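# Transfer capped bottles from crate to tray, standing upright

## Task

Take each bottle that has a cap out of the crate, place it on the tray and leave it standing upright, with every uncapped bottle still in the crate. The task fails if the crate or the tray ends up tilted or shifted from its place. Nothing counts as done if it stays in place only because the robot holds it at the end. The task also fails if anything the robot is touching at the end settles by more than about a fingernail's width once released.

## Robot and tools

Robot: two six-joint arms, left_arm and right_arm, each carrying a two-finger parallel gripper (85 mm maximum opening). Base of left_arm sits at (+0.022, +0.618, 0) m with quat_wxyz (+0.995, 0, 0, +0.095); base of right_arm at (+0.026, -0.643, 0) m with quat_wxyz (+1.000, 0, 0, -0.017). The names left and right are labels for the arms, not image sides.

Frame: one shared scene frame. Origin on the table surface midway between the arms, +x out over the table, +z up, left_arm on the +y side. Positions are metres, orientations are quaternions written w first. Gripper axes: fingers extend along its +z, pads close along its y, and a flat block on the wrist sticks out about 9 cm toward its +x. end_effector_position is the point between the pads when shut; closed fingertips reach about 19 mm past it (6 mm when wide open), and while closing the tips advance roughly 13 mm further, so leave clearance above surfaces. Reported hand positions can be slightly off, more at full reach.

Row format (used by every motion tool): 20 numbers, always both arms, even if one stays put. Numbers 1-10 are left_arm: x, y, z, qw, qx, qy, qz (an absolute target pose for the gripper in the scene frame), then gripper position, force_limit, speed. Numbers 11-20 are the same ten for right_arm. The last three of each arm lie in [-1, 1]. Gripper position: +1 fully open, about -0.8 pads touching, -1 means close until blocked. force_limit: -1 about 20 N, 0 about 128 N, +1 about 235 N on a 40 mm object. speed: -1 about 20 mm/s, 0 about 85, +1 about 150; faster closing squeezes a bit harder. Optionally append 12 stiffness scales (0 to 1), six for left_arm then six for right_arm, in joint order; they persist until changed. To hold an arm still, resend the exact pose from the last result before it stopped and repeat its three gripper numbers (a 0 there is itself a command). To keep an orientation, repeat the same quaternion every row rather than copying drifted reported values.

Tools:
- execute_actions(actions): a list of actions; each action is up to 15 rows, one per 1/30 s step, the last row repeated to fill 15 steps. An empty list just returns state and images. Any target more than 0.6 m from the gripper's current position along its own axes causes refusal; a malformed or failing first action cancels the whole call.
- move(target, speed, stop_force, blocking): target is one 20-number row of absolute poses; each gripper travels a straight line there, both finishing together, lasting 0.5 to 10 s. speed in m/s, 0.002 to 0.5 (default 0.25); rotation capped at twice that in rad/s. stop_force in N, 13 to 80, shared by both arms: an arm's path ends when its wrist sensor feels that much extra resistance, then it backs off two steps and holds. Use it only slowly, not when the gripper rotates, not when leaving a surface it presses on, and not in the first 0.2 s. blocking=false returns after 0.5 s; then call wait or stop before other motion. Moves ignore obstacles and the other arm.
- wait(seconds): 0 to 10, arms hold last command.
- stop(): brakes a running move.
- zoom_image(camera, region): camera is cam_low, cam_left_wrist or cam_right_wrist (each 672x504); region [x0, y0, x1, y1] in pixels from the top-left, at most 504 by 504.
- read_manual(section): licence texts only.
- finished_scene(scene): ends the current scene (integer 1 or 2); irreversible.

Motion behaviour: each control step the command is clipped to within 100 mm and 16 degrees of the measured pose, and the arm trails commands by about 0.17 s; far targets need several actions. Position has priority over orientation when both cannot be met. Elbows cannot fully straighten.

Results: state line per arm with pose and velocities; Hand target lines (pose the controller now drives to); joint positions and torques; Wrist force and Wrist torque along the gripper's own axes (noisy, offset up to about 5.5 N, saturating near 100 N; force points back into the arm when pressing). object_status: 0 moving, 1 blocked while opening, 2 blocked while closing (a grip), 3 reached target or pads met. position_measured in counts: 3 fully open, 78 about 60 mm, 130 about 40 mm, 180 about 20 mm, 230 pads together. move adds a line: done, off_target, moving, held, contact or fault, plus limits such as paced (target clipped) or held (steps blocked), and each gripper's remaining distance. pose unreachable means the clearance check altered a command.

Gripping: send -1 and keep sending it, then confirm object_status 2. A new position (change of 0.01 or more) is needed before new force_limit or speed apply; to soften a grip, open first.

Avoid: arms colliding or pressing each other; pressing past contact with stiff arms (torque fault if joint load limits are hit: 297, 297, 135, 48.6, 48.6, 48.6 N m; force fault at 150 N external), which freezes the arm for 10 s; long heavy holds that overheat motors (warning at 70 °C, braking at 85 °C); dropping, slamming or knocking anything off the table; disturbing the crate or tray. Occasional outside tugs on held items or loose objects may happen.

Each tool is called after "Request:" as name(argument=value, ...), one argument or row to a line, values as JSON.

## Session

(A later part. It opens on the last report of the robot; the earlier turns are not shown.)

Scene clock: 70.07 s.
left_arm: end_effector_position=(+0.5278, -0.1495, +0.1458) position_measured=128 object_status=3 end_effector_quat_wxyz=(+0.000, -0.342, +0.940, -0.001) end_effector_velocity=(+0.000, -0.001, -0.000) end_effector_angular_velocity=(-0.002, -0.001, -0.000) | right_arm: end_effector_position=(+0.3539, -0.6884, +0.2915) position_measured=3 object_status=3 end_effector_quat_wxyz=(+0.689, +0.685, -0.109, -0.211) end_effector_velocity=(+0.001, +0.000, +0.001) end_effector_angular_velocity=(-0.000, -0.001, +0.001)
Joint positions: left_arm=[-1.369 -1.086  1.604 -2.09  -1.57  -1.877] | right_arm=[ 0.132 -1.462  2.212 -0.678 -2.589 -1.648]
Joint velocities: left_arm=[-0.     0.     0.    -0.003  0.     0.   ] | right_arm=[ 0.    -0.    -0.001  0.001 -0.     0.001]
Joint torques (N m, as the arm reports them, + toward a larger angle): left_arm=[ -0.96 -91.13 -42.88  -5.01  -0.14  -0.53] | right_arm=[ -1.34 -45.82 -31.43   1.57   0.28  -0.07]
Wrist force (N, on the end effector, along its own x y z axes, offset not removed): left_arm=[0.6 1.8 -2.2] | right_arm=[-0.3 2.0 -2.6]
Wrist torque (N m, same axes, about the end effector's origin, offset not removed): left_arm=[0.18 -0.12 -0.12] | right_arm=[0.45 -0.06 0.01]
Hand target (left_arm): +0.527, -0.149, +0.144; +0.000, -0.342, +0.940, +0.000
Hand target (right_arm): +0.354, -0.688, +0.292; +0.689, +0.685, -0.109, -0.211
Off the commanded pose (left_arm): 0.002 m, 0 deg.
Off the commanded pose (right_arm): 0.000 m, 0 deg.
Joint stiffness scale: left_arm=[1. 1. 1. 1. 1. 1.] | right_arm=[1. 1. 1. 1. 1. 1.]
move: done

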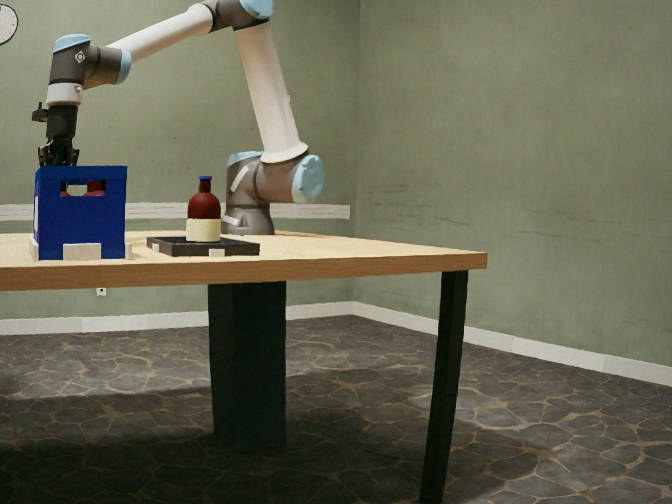

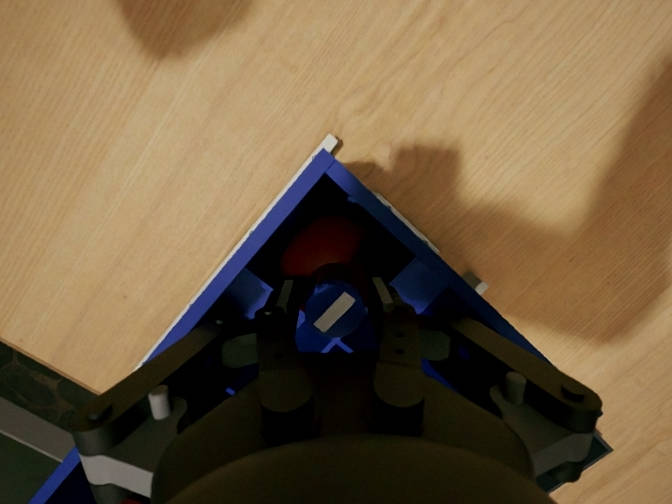

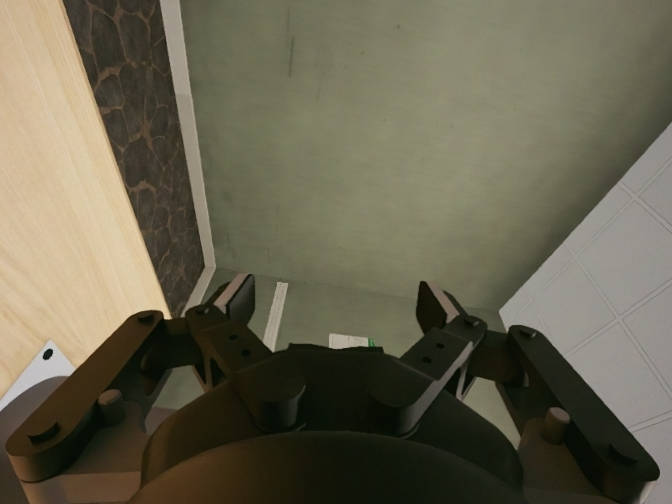

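Request:
move(
  target=[0.527,-0.149,0.144,0,-0.342,0.94,0,-1,-0.5,-0.5,0.3539,-0.6884,0.2915,0.689,0.685,-0.109,-0.211,1,0,0],
)

Request:
move(
  target=[0.527,-0.149,0.35,0,-0.342,0.94,0,-1,-0.5,-0.5,0.3539,-0.6884,0.2915,0.689,0.685,-0.109,-0.211,1,0,0],
  speed=0.15,
)

Request:
move(
  target=[0.57,0.18,0.335,0,-0.342,0.94,0,-1,-0.5,-0.5,0.3539,-0.6884,0.2915,0.689,0.685,-0.109,-0.211,1,0,0],
)

Request:
move(
  target=[0.57,0.18,0.154,0,-0.342,0.94,0,-1,-0.5,-0.5,0.3539,-0.6884,0.2915,0.689,0.685,-0.109,-0.211,1,0,0],
  speed=0.15,
)

Request:
move(
  target=[0.57,0.18,0.13,0,-0.342,0.94,0,-1,-0.5,-0.5,0.3539,-0.6884,0.2915,0.689,0.685,-0.109,-0.211,1,0,0],
  speed=0.01,
  stop_force=13,
)

Request:
move(
  target=[0.571,0.179,0.1435,0,-0.342,0.94,0,0.05,-0.5,0,0.3539,-0.6884,0.2915,0.689,0.685,-0.109,-0.211,1,0,0],
)

Request:
move(
  target=[0.571,0.179,0.21,0,-0.342,0.94,0,0.05,-0.5,0,0.3539,-0.6884,0.2915,0.689,0.685,-0.109,-0.211,1,0,0],
)

Scene clock: 87.60 s.
left_arm: end_effector_position=(+0.5280, -0.1499, +0.1476) position_measured=165 object_status=2 end_effector_quat_wxyz=(+0.000, -0.342, +0.940, -0.002) end_effector_velocity=(+0.000, +0.000, +0.000) end_effector_angular_velocity=(+0.001, -0.000, -0.000) | right_arm: end_effector_position=(+0.3539, -0.6884, +0.2915) position_measured=3 object_status=3 end_effector_quat_wxyz=(+0.689, +0.685, -0.109, -0.211) end_effector_velocity=(-0.000, -0.000, +0.000) end_effector_angular_velocity=(-0.000, +0.001, -0.000)
Joint positions: left_arm=[-1.369 -1.088  1.603 -2.09  -1.57  -1.877] | right_arm=[ 0.132 -1.462  2.212 -0.678 -2.589 -1.648]
Joint velocities: left_arm=[ 0.     0.    -0.     0.001  0.001  0.001] | right_arm=[-0.    -0.     0.     0.001  0.     0.   ]
Joint torques (N m, as the arm reports them, + toward a larger angle): left_arm=[ -0.87 -89.8  -42.63  -5.56  -0.28  -0.22] | right_arm=[ -1.82 -43.83 -30.49   1.63  -0.24  -0.18]
Wrist force (N, on the end effector, along its own x y z axes, offset not removed): left_arm=[-2.6 1.2 -4.1] | right_arm=[-4.5 1.3 -0.9]
Wrist torque (N m, same axes, about the end effector's origin, offset not removed): left_arm=[0.07 0.34 -0.13] | right_arm=[0.29 0.69 0.01]
Hand target (left_arm): +0.527, -0.149, +0.144; +0.000, -0.342, +0.940, +0.000
Hand target (right_arm): +0.354, -0.688, +0.292; +0.689, +0.685, -0.109, -0.211
Off the commanded pose (left_arm): 0.004 m, 0 deg.
Off the commanded pose (right_arm): 0.000 m, 0 deg.
Joint stiffness scale: left_arm=[1. 1. 1. 1. 1. 1.] | right_arm=[1. 1. 1. 1. 1. 1.]
move: off_target (left_arm)

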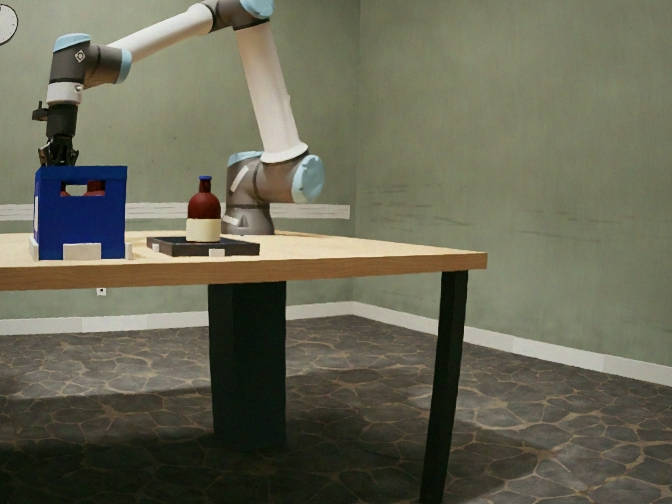

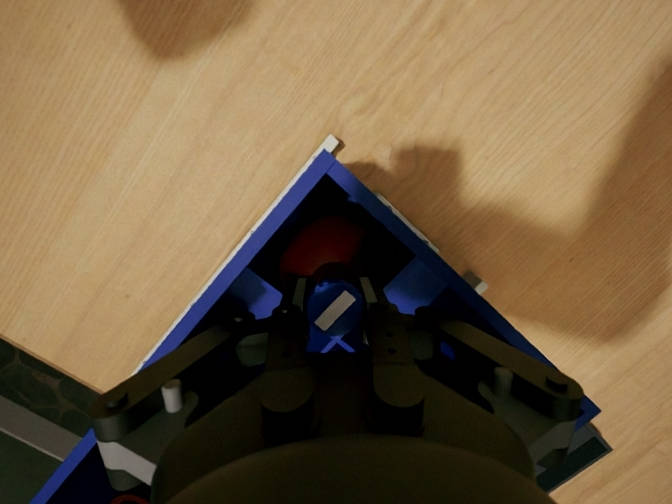

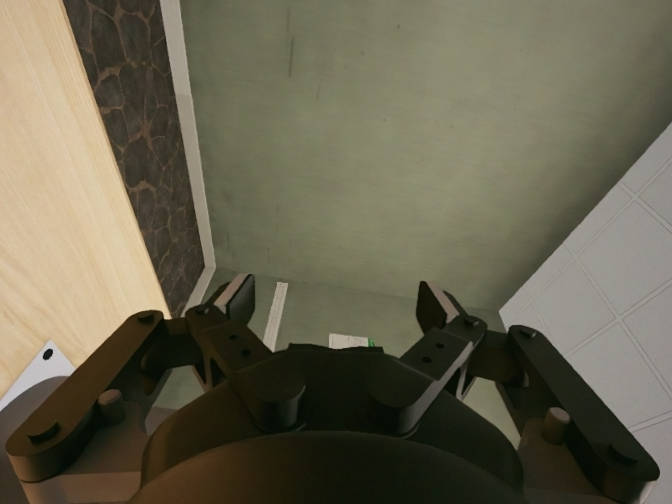

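Scene clock: 89.43 s.
left_arm: end_effector_position=(+0.5275, -0.1488, +0.3522) position_measured=165 object_status=2 end_effector_quat_wxyz=(+0.000, -0.342, +0.940, -0.002) end_effector_velocity=(-0.001, +0.003, -0.009) end_effector_angular_velocity=(+0.021, +0.009, +0.001) | right_arm: end_effector_position=(+0.3539, -0.6884, +0.2915) position_measured=3 object_status=3 end_effector_quat_wxyz=(+0.689, +0.685, -0.109, -0.211) end_effector_velocity=(-0.000, +0.000, -0.000) end_effector_angular_velocity=(+0.000, +0.001, +0.000)
Joint positions: left_arm=[-1.369 -1.205  1.393 -1.762 -1.57  -1.877] | right_arm=[ 0.132 -1.462  2.212 -0.678 -2.589 -1.648]
Joint velocities: left_arm=[ 0.     0.008  0.001  0.014  0.    -0.   ] | right_arm=[ 0.     0.001  0.    -0.    -0.    -0.   ]
Joint torques (N m, as the arm reports them, + toward a larger angle): left_arm=[ -0.42 -89.21 -54.8   -5.87  -0.34  -0.18] | right_arm=[ -1.55 -42.46 -31.35   1.87  -0.16  -0.4 ]
Wrist force (N, on the end effector, along its own x y z axes, offset not removed): left_arm=[-3.3 1.5 1.9] | right_arm=[-3.0 0.8 -1.1]
Wrist torque (N m, same axes, about the end effector's origin, offset not removed): left_arm=[0.12 0.56 -0.15] | right_arm=[0.40 0.37 -0.10]
Hand target (left_arm): +0.527, -0.149, +0.350; +0.000, -0.342, +0.940, -0.000
Hand target (right_arm): +0.354, -0.688, +0.292; +0.689, +0.685, -0.109, -0.211
Off the commanded pose (left_arm): 0.002 m, 0 deg.
Off the commanded pose (right_arm): 0.000 m, 0 deg.
Joint stiffness scale: left_arm=[1. 1. 1. 1. 1. 1.] | right_arm=[1. 1. 1. 1. 1. 1.]
move: done

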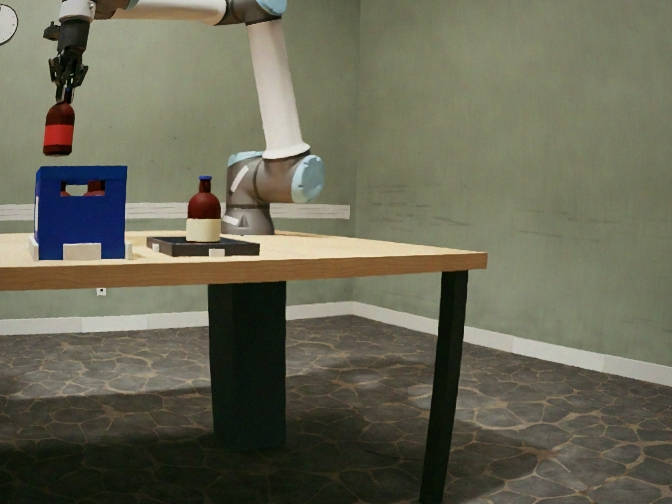

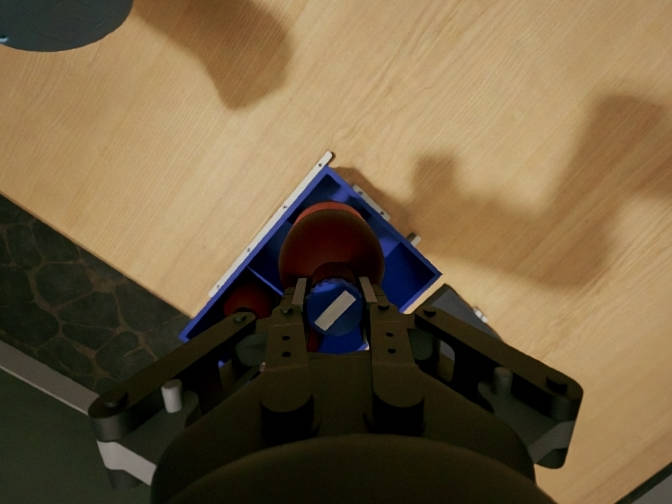

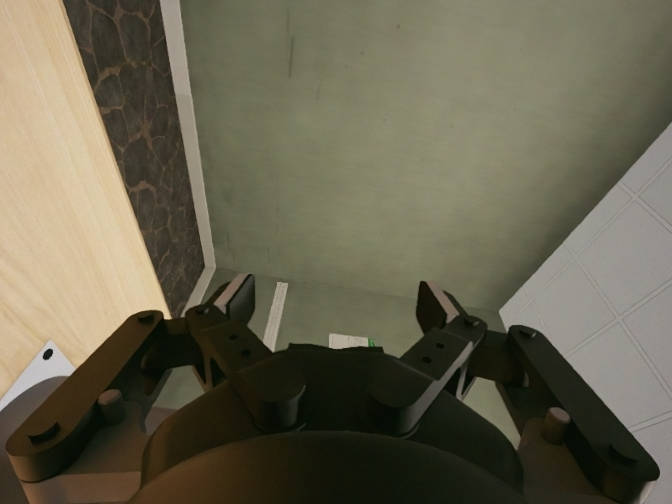

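Scene clock: 91.23 s.
left_arm: end_effector_position=(+0.5715, +0.1807, +0.3377) position_measured=165 object_status=2 end_effector_quat_wxyz=(+0.001, -0.344, +0.939, -0.001) end_effector_velocity=(-0.008, -0.014, -0.002) end_effector_angular_velocity=(-0.002, -0.000, -0.034) | right_arm: end_effector_position=(+0.3539, -0.6884, +0.2915) position_measured=3 object_status=3 end_effector_quat_wxyz=(+0.689, +0.685, -0.109, -0.211) end_effector_velocity=(+0.000, +0.000, +0.000) end_effector_angular_velocity=(-0.000, -0.003, -0.000)
Joint positions: left_arm=[-1.114 -1.553  1.839 -1.86  -1.57  -1.626] | right_arm=[ 0.132 -1.462  2.212 -0.678 -2.589 -1.648]
Joint velocities: left_arm=[-0.021  0.004 -0.    -0.006 -0.001  0.013] | right_arm=[ 0.    -0.    -0.001 -0.     0.001  0.001]
Joint torques (N m, as the arm reports them, + toward a larger angle): left_arm=[ -1.9  -57.23 -50.78  -6.13  -0.37   0.53] | right_arm=[  1.44 -44.14 -31.04   1.68  -0.16  -0.6 ]
Wrist force (N, on the end effector, along its own x y z axes, offset not removed): left_arm=[-2.3 1.7 5.1] | right_arm=[-2.1 0.0 -0.1]
Wrist torque (N m, same axes, about the end effector's origin, offset not removed): left_arm=[0.16 0.33 -0.18] | right_arm=[0.09 0.15 -0.01]
Hand target (left_arm): +0.570, +0.180, +0.335; -0.000, -0.342, +0.940, -0.000
Hand target (right_arm): +0.354, -0.688, +0.292; +0.689, +0.685, -0.109, -0.211
Off the commanded pose (left_arm): 0.003 m, 0 deg.
Off the commanded pose (right_arm): 0.000 m, 0 deg.
Joint stiffness scale: left_arm=[1. 1. 1. 1. 1. 1.] | right_arm=[1. 1. 1. 1. 1. 1.]
move: done

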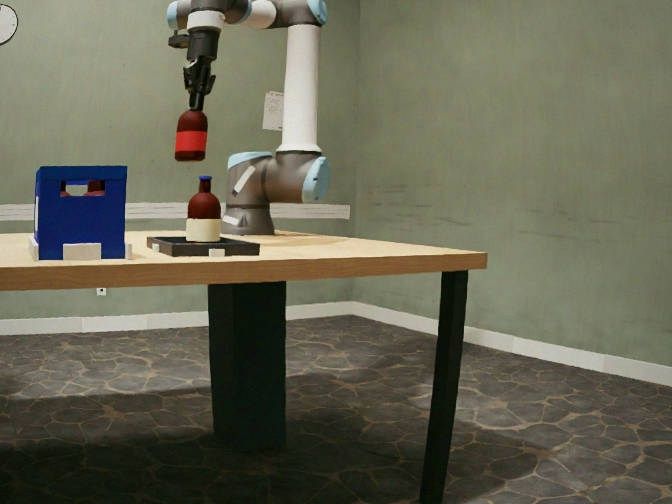

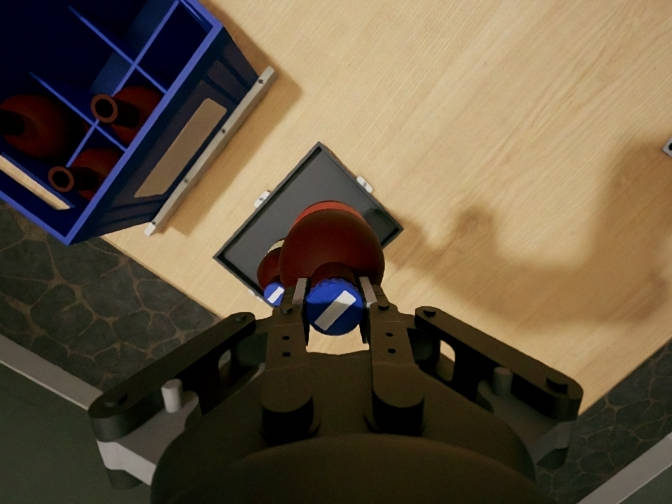

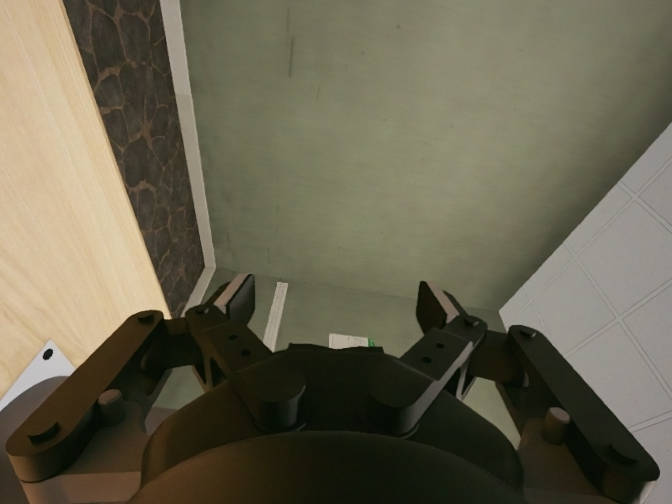

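Scene clock: 93.07 s.
left_arm: end_effector_position=(+0.5701, +0.1811, +0.1528) position_measured=165 object_status=2 end_effector_quat_wxyz=(-0.000, -0.343, +0.939, +0.001) end_effector_velocity=(+0.000, -0.000, +0.000) end_effector_angular_velocity=(-0.001, -0.001, -0.001) | right_arm: end_effector_position=(+0.3539, -0.6884, +0.2915) position_measured=3 object_status=3 end_effector_quat_wxyz=(+0.689, +0.685, -0.109, -0.211) end_effector_velocity=(+0.000, -0.000, -0.000) end_effector_angular_velocity=(+0.000, +0.001, +0.000)
Joint positions: left_arm=[-1.115 -1.409  2.041 -2.2   -1.57  -1.625] | right_arm=[ 0.132 -1.462  2.212 -0.678 -2.589 -1.648]
Joint velocities: left_arm=[ 0.    -0.     0.    -0.002  0.     0.001] | right_arm=[-0.  0.  0.  0. -0. -0.]
Joint torques (N m, as the arm reports them, + toward a larger angle): left_arm=[ -0.51 -65.   -45.85  -5.97  -0.23   0.62] | right_arm=[  0.64 -45.01 -31.46   1.8   -0.51  -0.58]
Wrist force (N, on the end effector, along its own x y z axes, offset not removed): left_arm=[-2.1 1.5 2.4] | right_arm=[-1.9 3.5 -1.8]
Wrist torque (N m, same axes, about the end effector's origin, offset not removed): left_arm=[0.09 0.34 -0.10] | right_arm=[0.77 0.18 -0.09]
Hand target (left_arm): +0.570, +0.180, +0.154; -0.000, -0.342, +0.940, +0.000
Hand target (right_arm): +0.354, -0.688, +0.292; +0.689, +0.685, -0.109, -0.211
Off the commanded pose (left_arm): 0.002 m, 0 deg.
Off the commanded pose (right_arm): 0.000 m, 0 deg.
Joint stiffness scale: left_arm=[1. 1. 1. 1. 1. 1.] | right_arm=[1. 1. 1. 1. 1. 1.]
move: done

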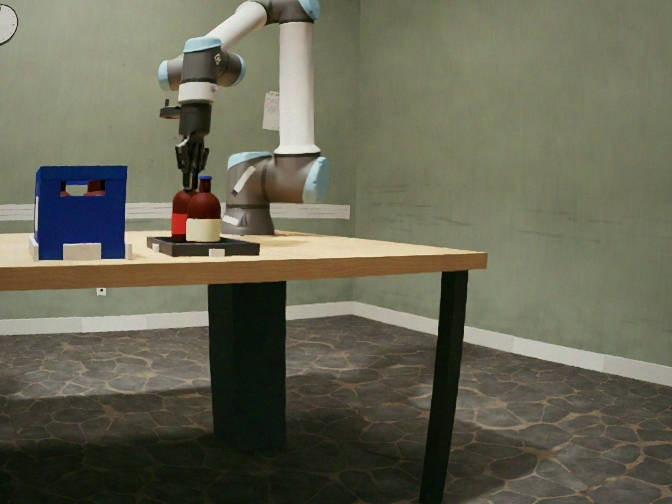

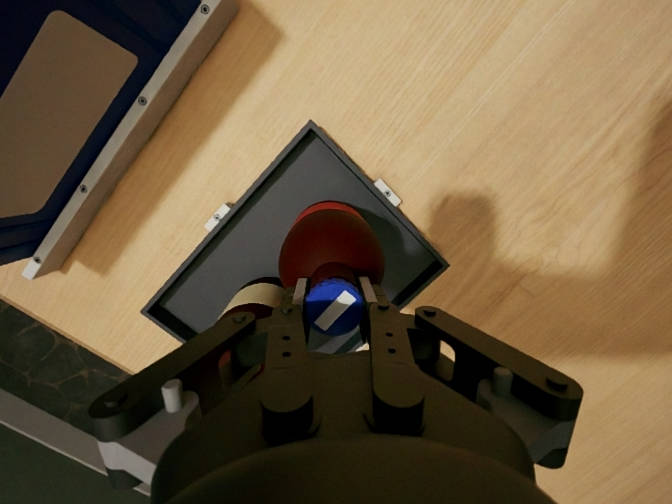

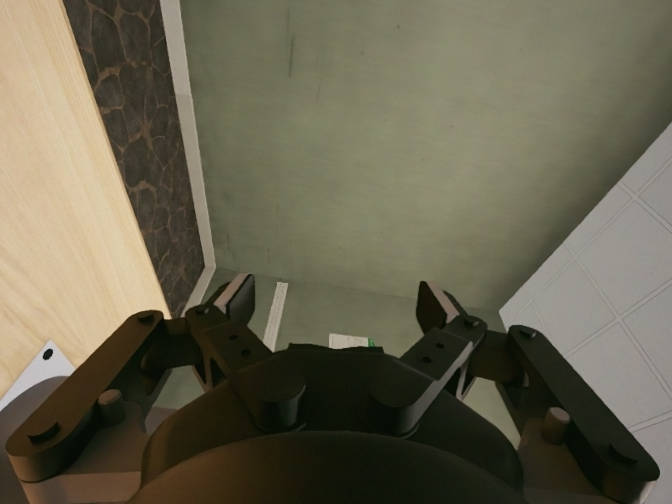

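Scene clock: 94.80 s.
left_arm: end_effector_position=(+0.5713, +0.1794, +0.1440) position_measured=165 object_status=2 end_effector_quat_wxyz=(+0.001, -0.343, +0.939, -0.002) end_effector_velocity=(-0.001, +0.001, -0.001) end_effector_angular_velocity=(+0.004, +0.004, +0.000) | right_arm: end_effector_position=(+0.3539, -0.6884, +0.2915) position_measured=3 object_status=3 end_effector_quat_wxyz=(+0.689, +0.685, -0.109, -0.211) end_effector_velocity=(-0.000, -0.000, -0.000) end_effector_angular_velocity=(+0.000, +0.003, +0.001)
Joint positions: left_arm=[-1.115 -1.399  2.049 -2.226 -1.57  -1.625] | right_arm=[ 0.132 -1.462  2.212 -0.678 -2.589 -1.648]
Joint velocities: left_arm=[-0.    -0.001  0.     0.005 -0.001 -0.   ] | right_arm=[-0.     0.     0.001  0.001 -0.001 -0.001]
Joint torques (N m, as the arm reports them, + toward a larger angle): left_arm=[ -0.56 -58.89 -41.07  -5.38   0.26   0.07] | right_arm=[  0.67 -45.65 -31.93   1.83   0.09  -0.44]
Wrist force (N, on the end effector, along its own x y z axes, offset not removed): left_arm=[-0.2 6.3 -9.3] | right_arm=[-5.3 2.7 -2.6]
Wrist torque (N m, same axes, about the end effector's origin, offset not removed): left_arm=[-0.14 0.19 -0.09] | right_arm=[0.59 0.71 0.06]
Hand target (left_arm): +0.571, +0.179, +0.144; +0.001, -0.343, +0.939, -0.002
Hand target (right_arm): +0.354, -0.688, +0.292; +0.689, +0.685, -0.109, -0.211
Off the commanded pose (left_arm): 0.014 m, 0 deg.
Off the commanded pose (right_arm): 0.000 m, 0 deg.
Joint stiffness scale: left_arm=[1. 1. 1. 1. 1. 1.] | right_arm=[1. 1. 1. 1. 1. 1.]
move: contact (left_arm)

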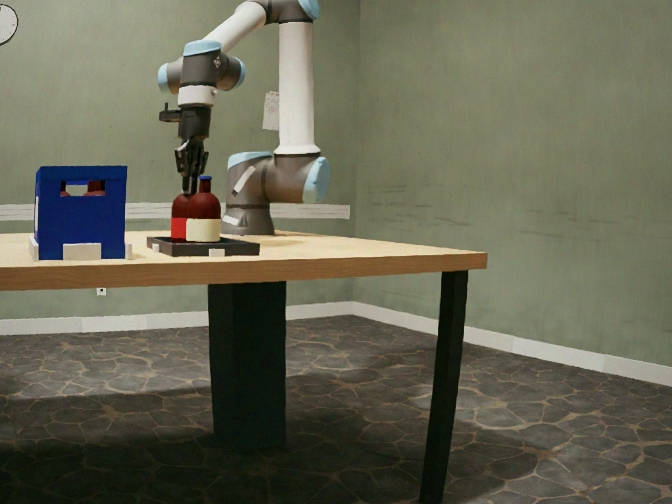

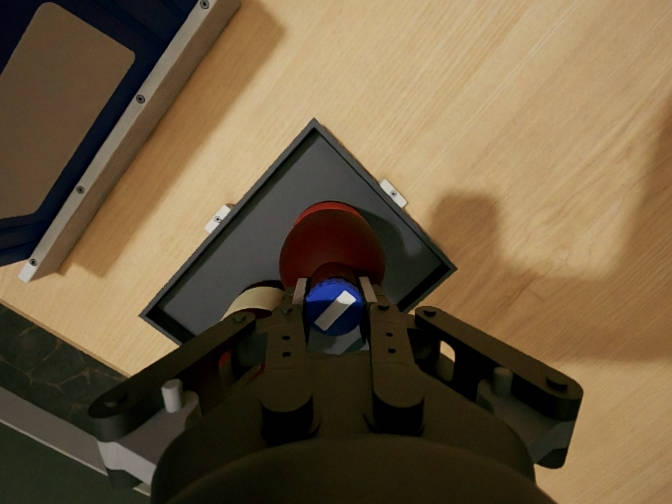

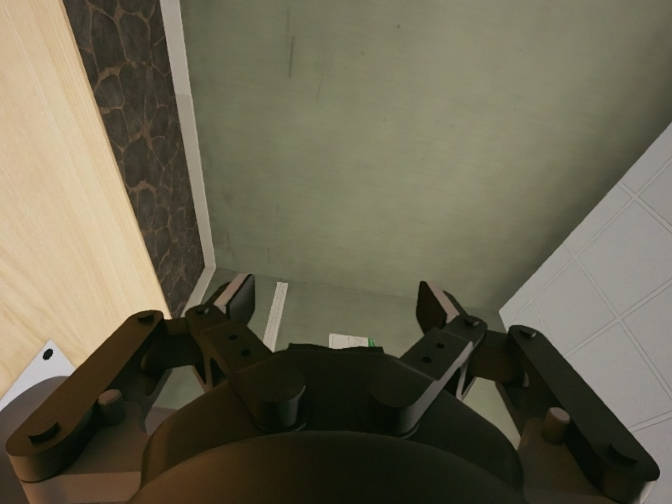

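Scene clock: 95.50 s.
left_arm: end_effector_position=(+0.5707, +0.1803, +0.1436) position_measured=123 object_status=3 end_effector_quat_wxyz=(+0.000, -0.343, +0.939, -0.000) end_effector_velocity=(-0.001, +0.001, -0.000) end_effector_angular_velocity=(+0.002, +0.001, -0.001) | right_arm: end_effector_position=(+0.3539, -0.6884, +0.2915) position_measured=3 object_status=3 end_effector_quat_wxyz=(+0.689, +0.685, -0.109, -0.211) end_effector_velocity=(-0.000, +0.000, -0.000) end_effector_angular_velocity=(+0.000, +0.000, -0.000)
Joint positions: left_arm=[-1.115 -1.399  2.049 -2.222 -1.57  -1.624] | right_arm=[ 0.132 -1.462  2.212 -0.678 -2.589 -1.648]
Joint velocities: left_arm=[-0.     0.     0.     0.002  0.     0.   ] | right_arm=[ 0.     0.     0.    -0.     0.    -0.001]
Joint torques (N m, as the arm reports them, + toward a larger angle): left_arm=[ -1.43 -59.14 -43.91  -4.26  -0.2    0.52] | right_arm=[  1.08 -42.14 -32.06   1.51  -0.24  -0.11]
Wrist force (N, on the end effector, along its own x y z axes, offset not removed): left_arm=[-1.7 3.4 -2.4] | right_arm=[-3.2 -0.2 1.3]
Wrist torque (N m, same axes, about the end effector's origin, offset not removed): left_arm=[0.43 0.31 -0.11] | right_arm=[-0.01 0.43 0.07]
Hand target (left_arm): +0.571, +0.179, +0.144; +0.000, -0.342, +0.940, -0.000
Hand target (right_arm): +0.354, -0.688, +0.292; +0.689, +0.685, -0.109, -0.211
Off the commanded pose (left_arm): 0.001 m, 0 deg.
Off the commanded pose (right_arm): 0.000 m, 0 deg.
Joint stiffness scale: left_arm=[1. 1. 1. 1. 1. 1.] | right_arm=[1. 1. 1. 1. 1. 1.]
move: done

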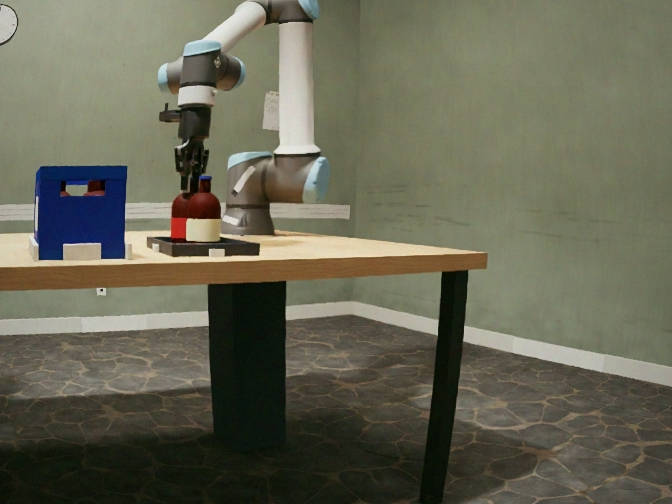

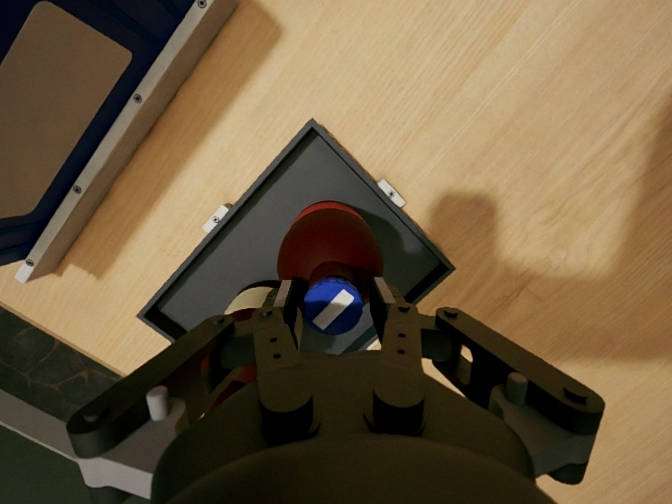

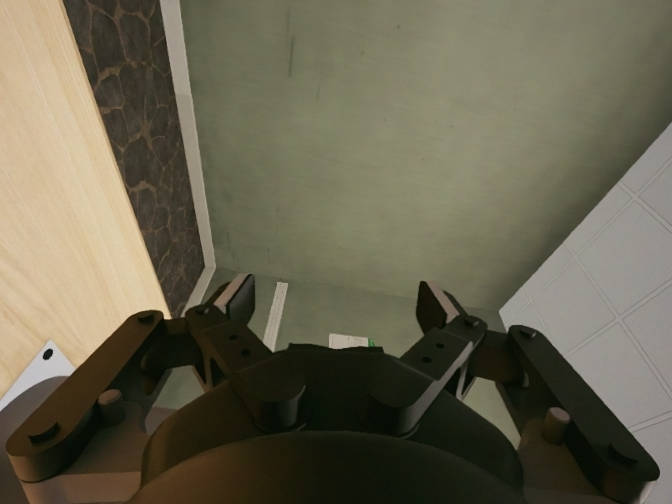

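Scene clock: 96.57 s.
left_arm: end_effector_position=(+0.5717, +0.1789, +0.2108) position_measured=123 object_status=3 end_effector_quat_wxyz=(+0.000, -0.343, +0.939, -0.001) end_effector_velocity=(-0.000, -0.000, -0.000) end_effector_angular_velocity=(+0.000, +0.001, -0.000) | right_arm: end_effector_position=(+0.3539, -0.6884, +0.2915) position_measured=3 object_status=3 end_effector_quat_wxyz=(+0.689, +0.685, -0.109, -0.211) end_effector_velocity=(-0.001, +0.000, -0.000) end_effector_angular_velocity=(-0.001, -0.001, -0.002)
Joint positions: left_arm=[-1.115 -1.464  1.985 -2.094 -1.57  -1.624] | right_arm=[ 0.132 -1.462  2.212 -0.678 -2.589 -1.648]
Joint velocities: left_arm=[-0.     0.    -0.     0.001 -0.    -0.   ] | right_arm=[0.    0.    0.    0.    0.002 0.001]
Joint torques (N m, as the arm reports them, + toward a larger angle): left_arm=[ -0.9  -56.21 -45.35  -4.62   0.02   0.65] | right_arm=[  0.92 -44.12 -30.89   1.76  -0.11  -0.36]
Wrist force (N, on the end effector, along its own x y z axes, offset not removed): left_arm=[-1.5 4.2 -2.3] | right_arm=[-3.7 -0.7 -0.3]
Wrist torque (N m, same axes, about the end effector's origin, offset not removed): left_arm=[0.55 0.27 -0.11] | right_arm=[-0.09 0.52 0.14]
Hand target (left_arm): +0.571, +0.179, +0.210; +0.000, -0.342, +0.940, -0.000
Hand target (right_arm): +0.354, -0.688, +0.292; +0.689, +0.685, -0.109, -0.211
Off the commanded pose (left_arm): 0.001 m, 0 deg.
Off the commanded pose (right_arm): 0.000 m, 0 deg.
Joint stiffness scale: left_arm=[1. 1. 1. 1. 1. 1.] | right_arm=[1. 1. 1. 1. 1. 1.]
move: done

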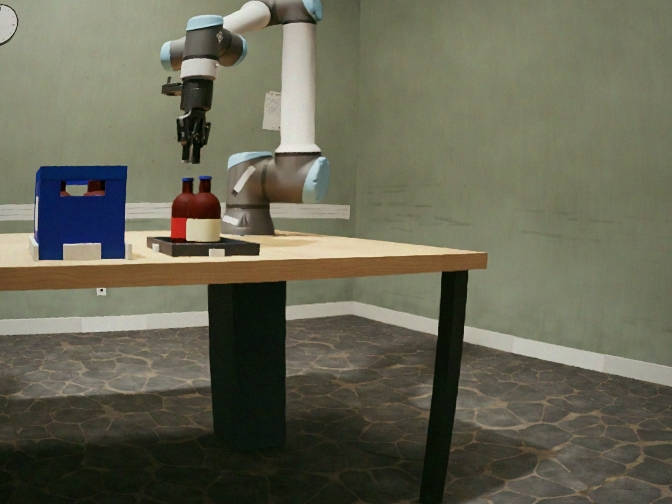

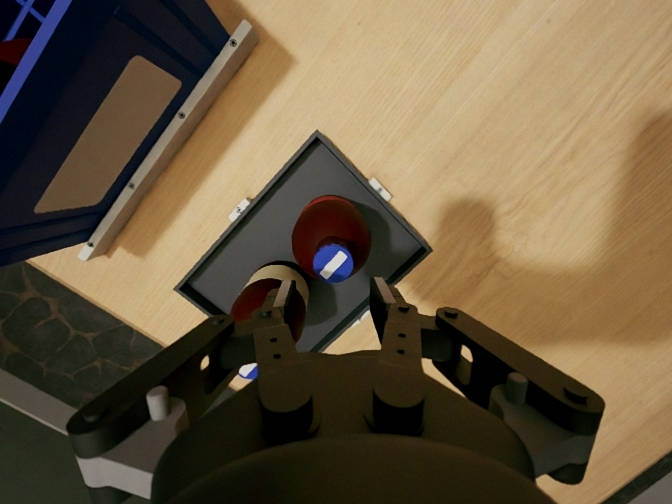

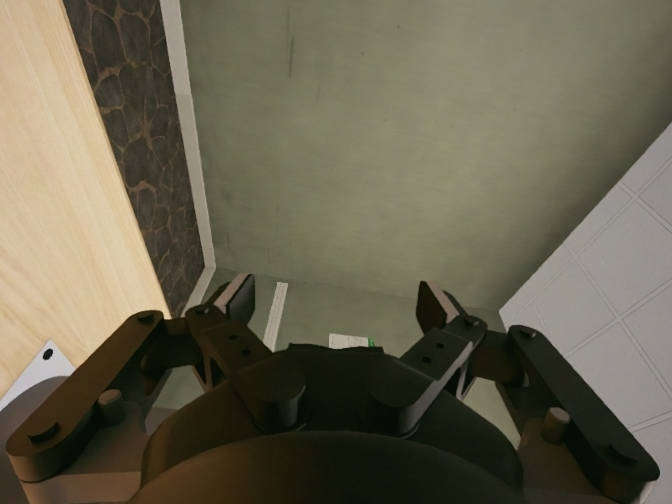

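Request:
finished_scene(
  scene=2,
)

The scene is finished: the task was done.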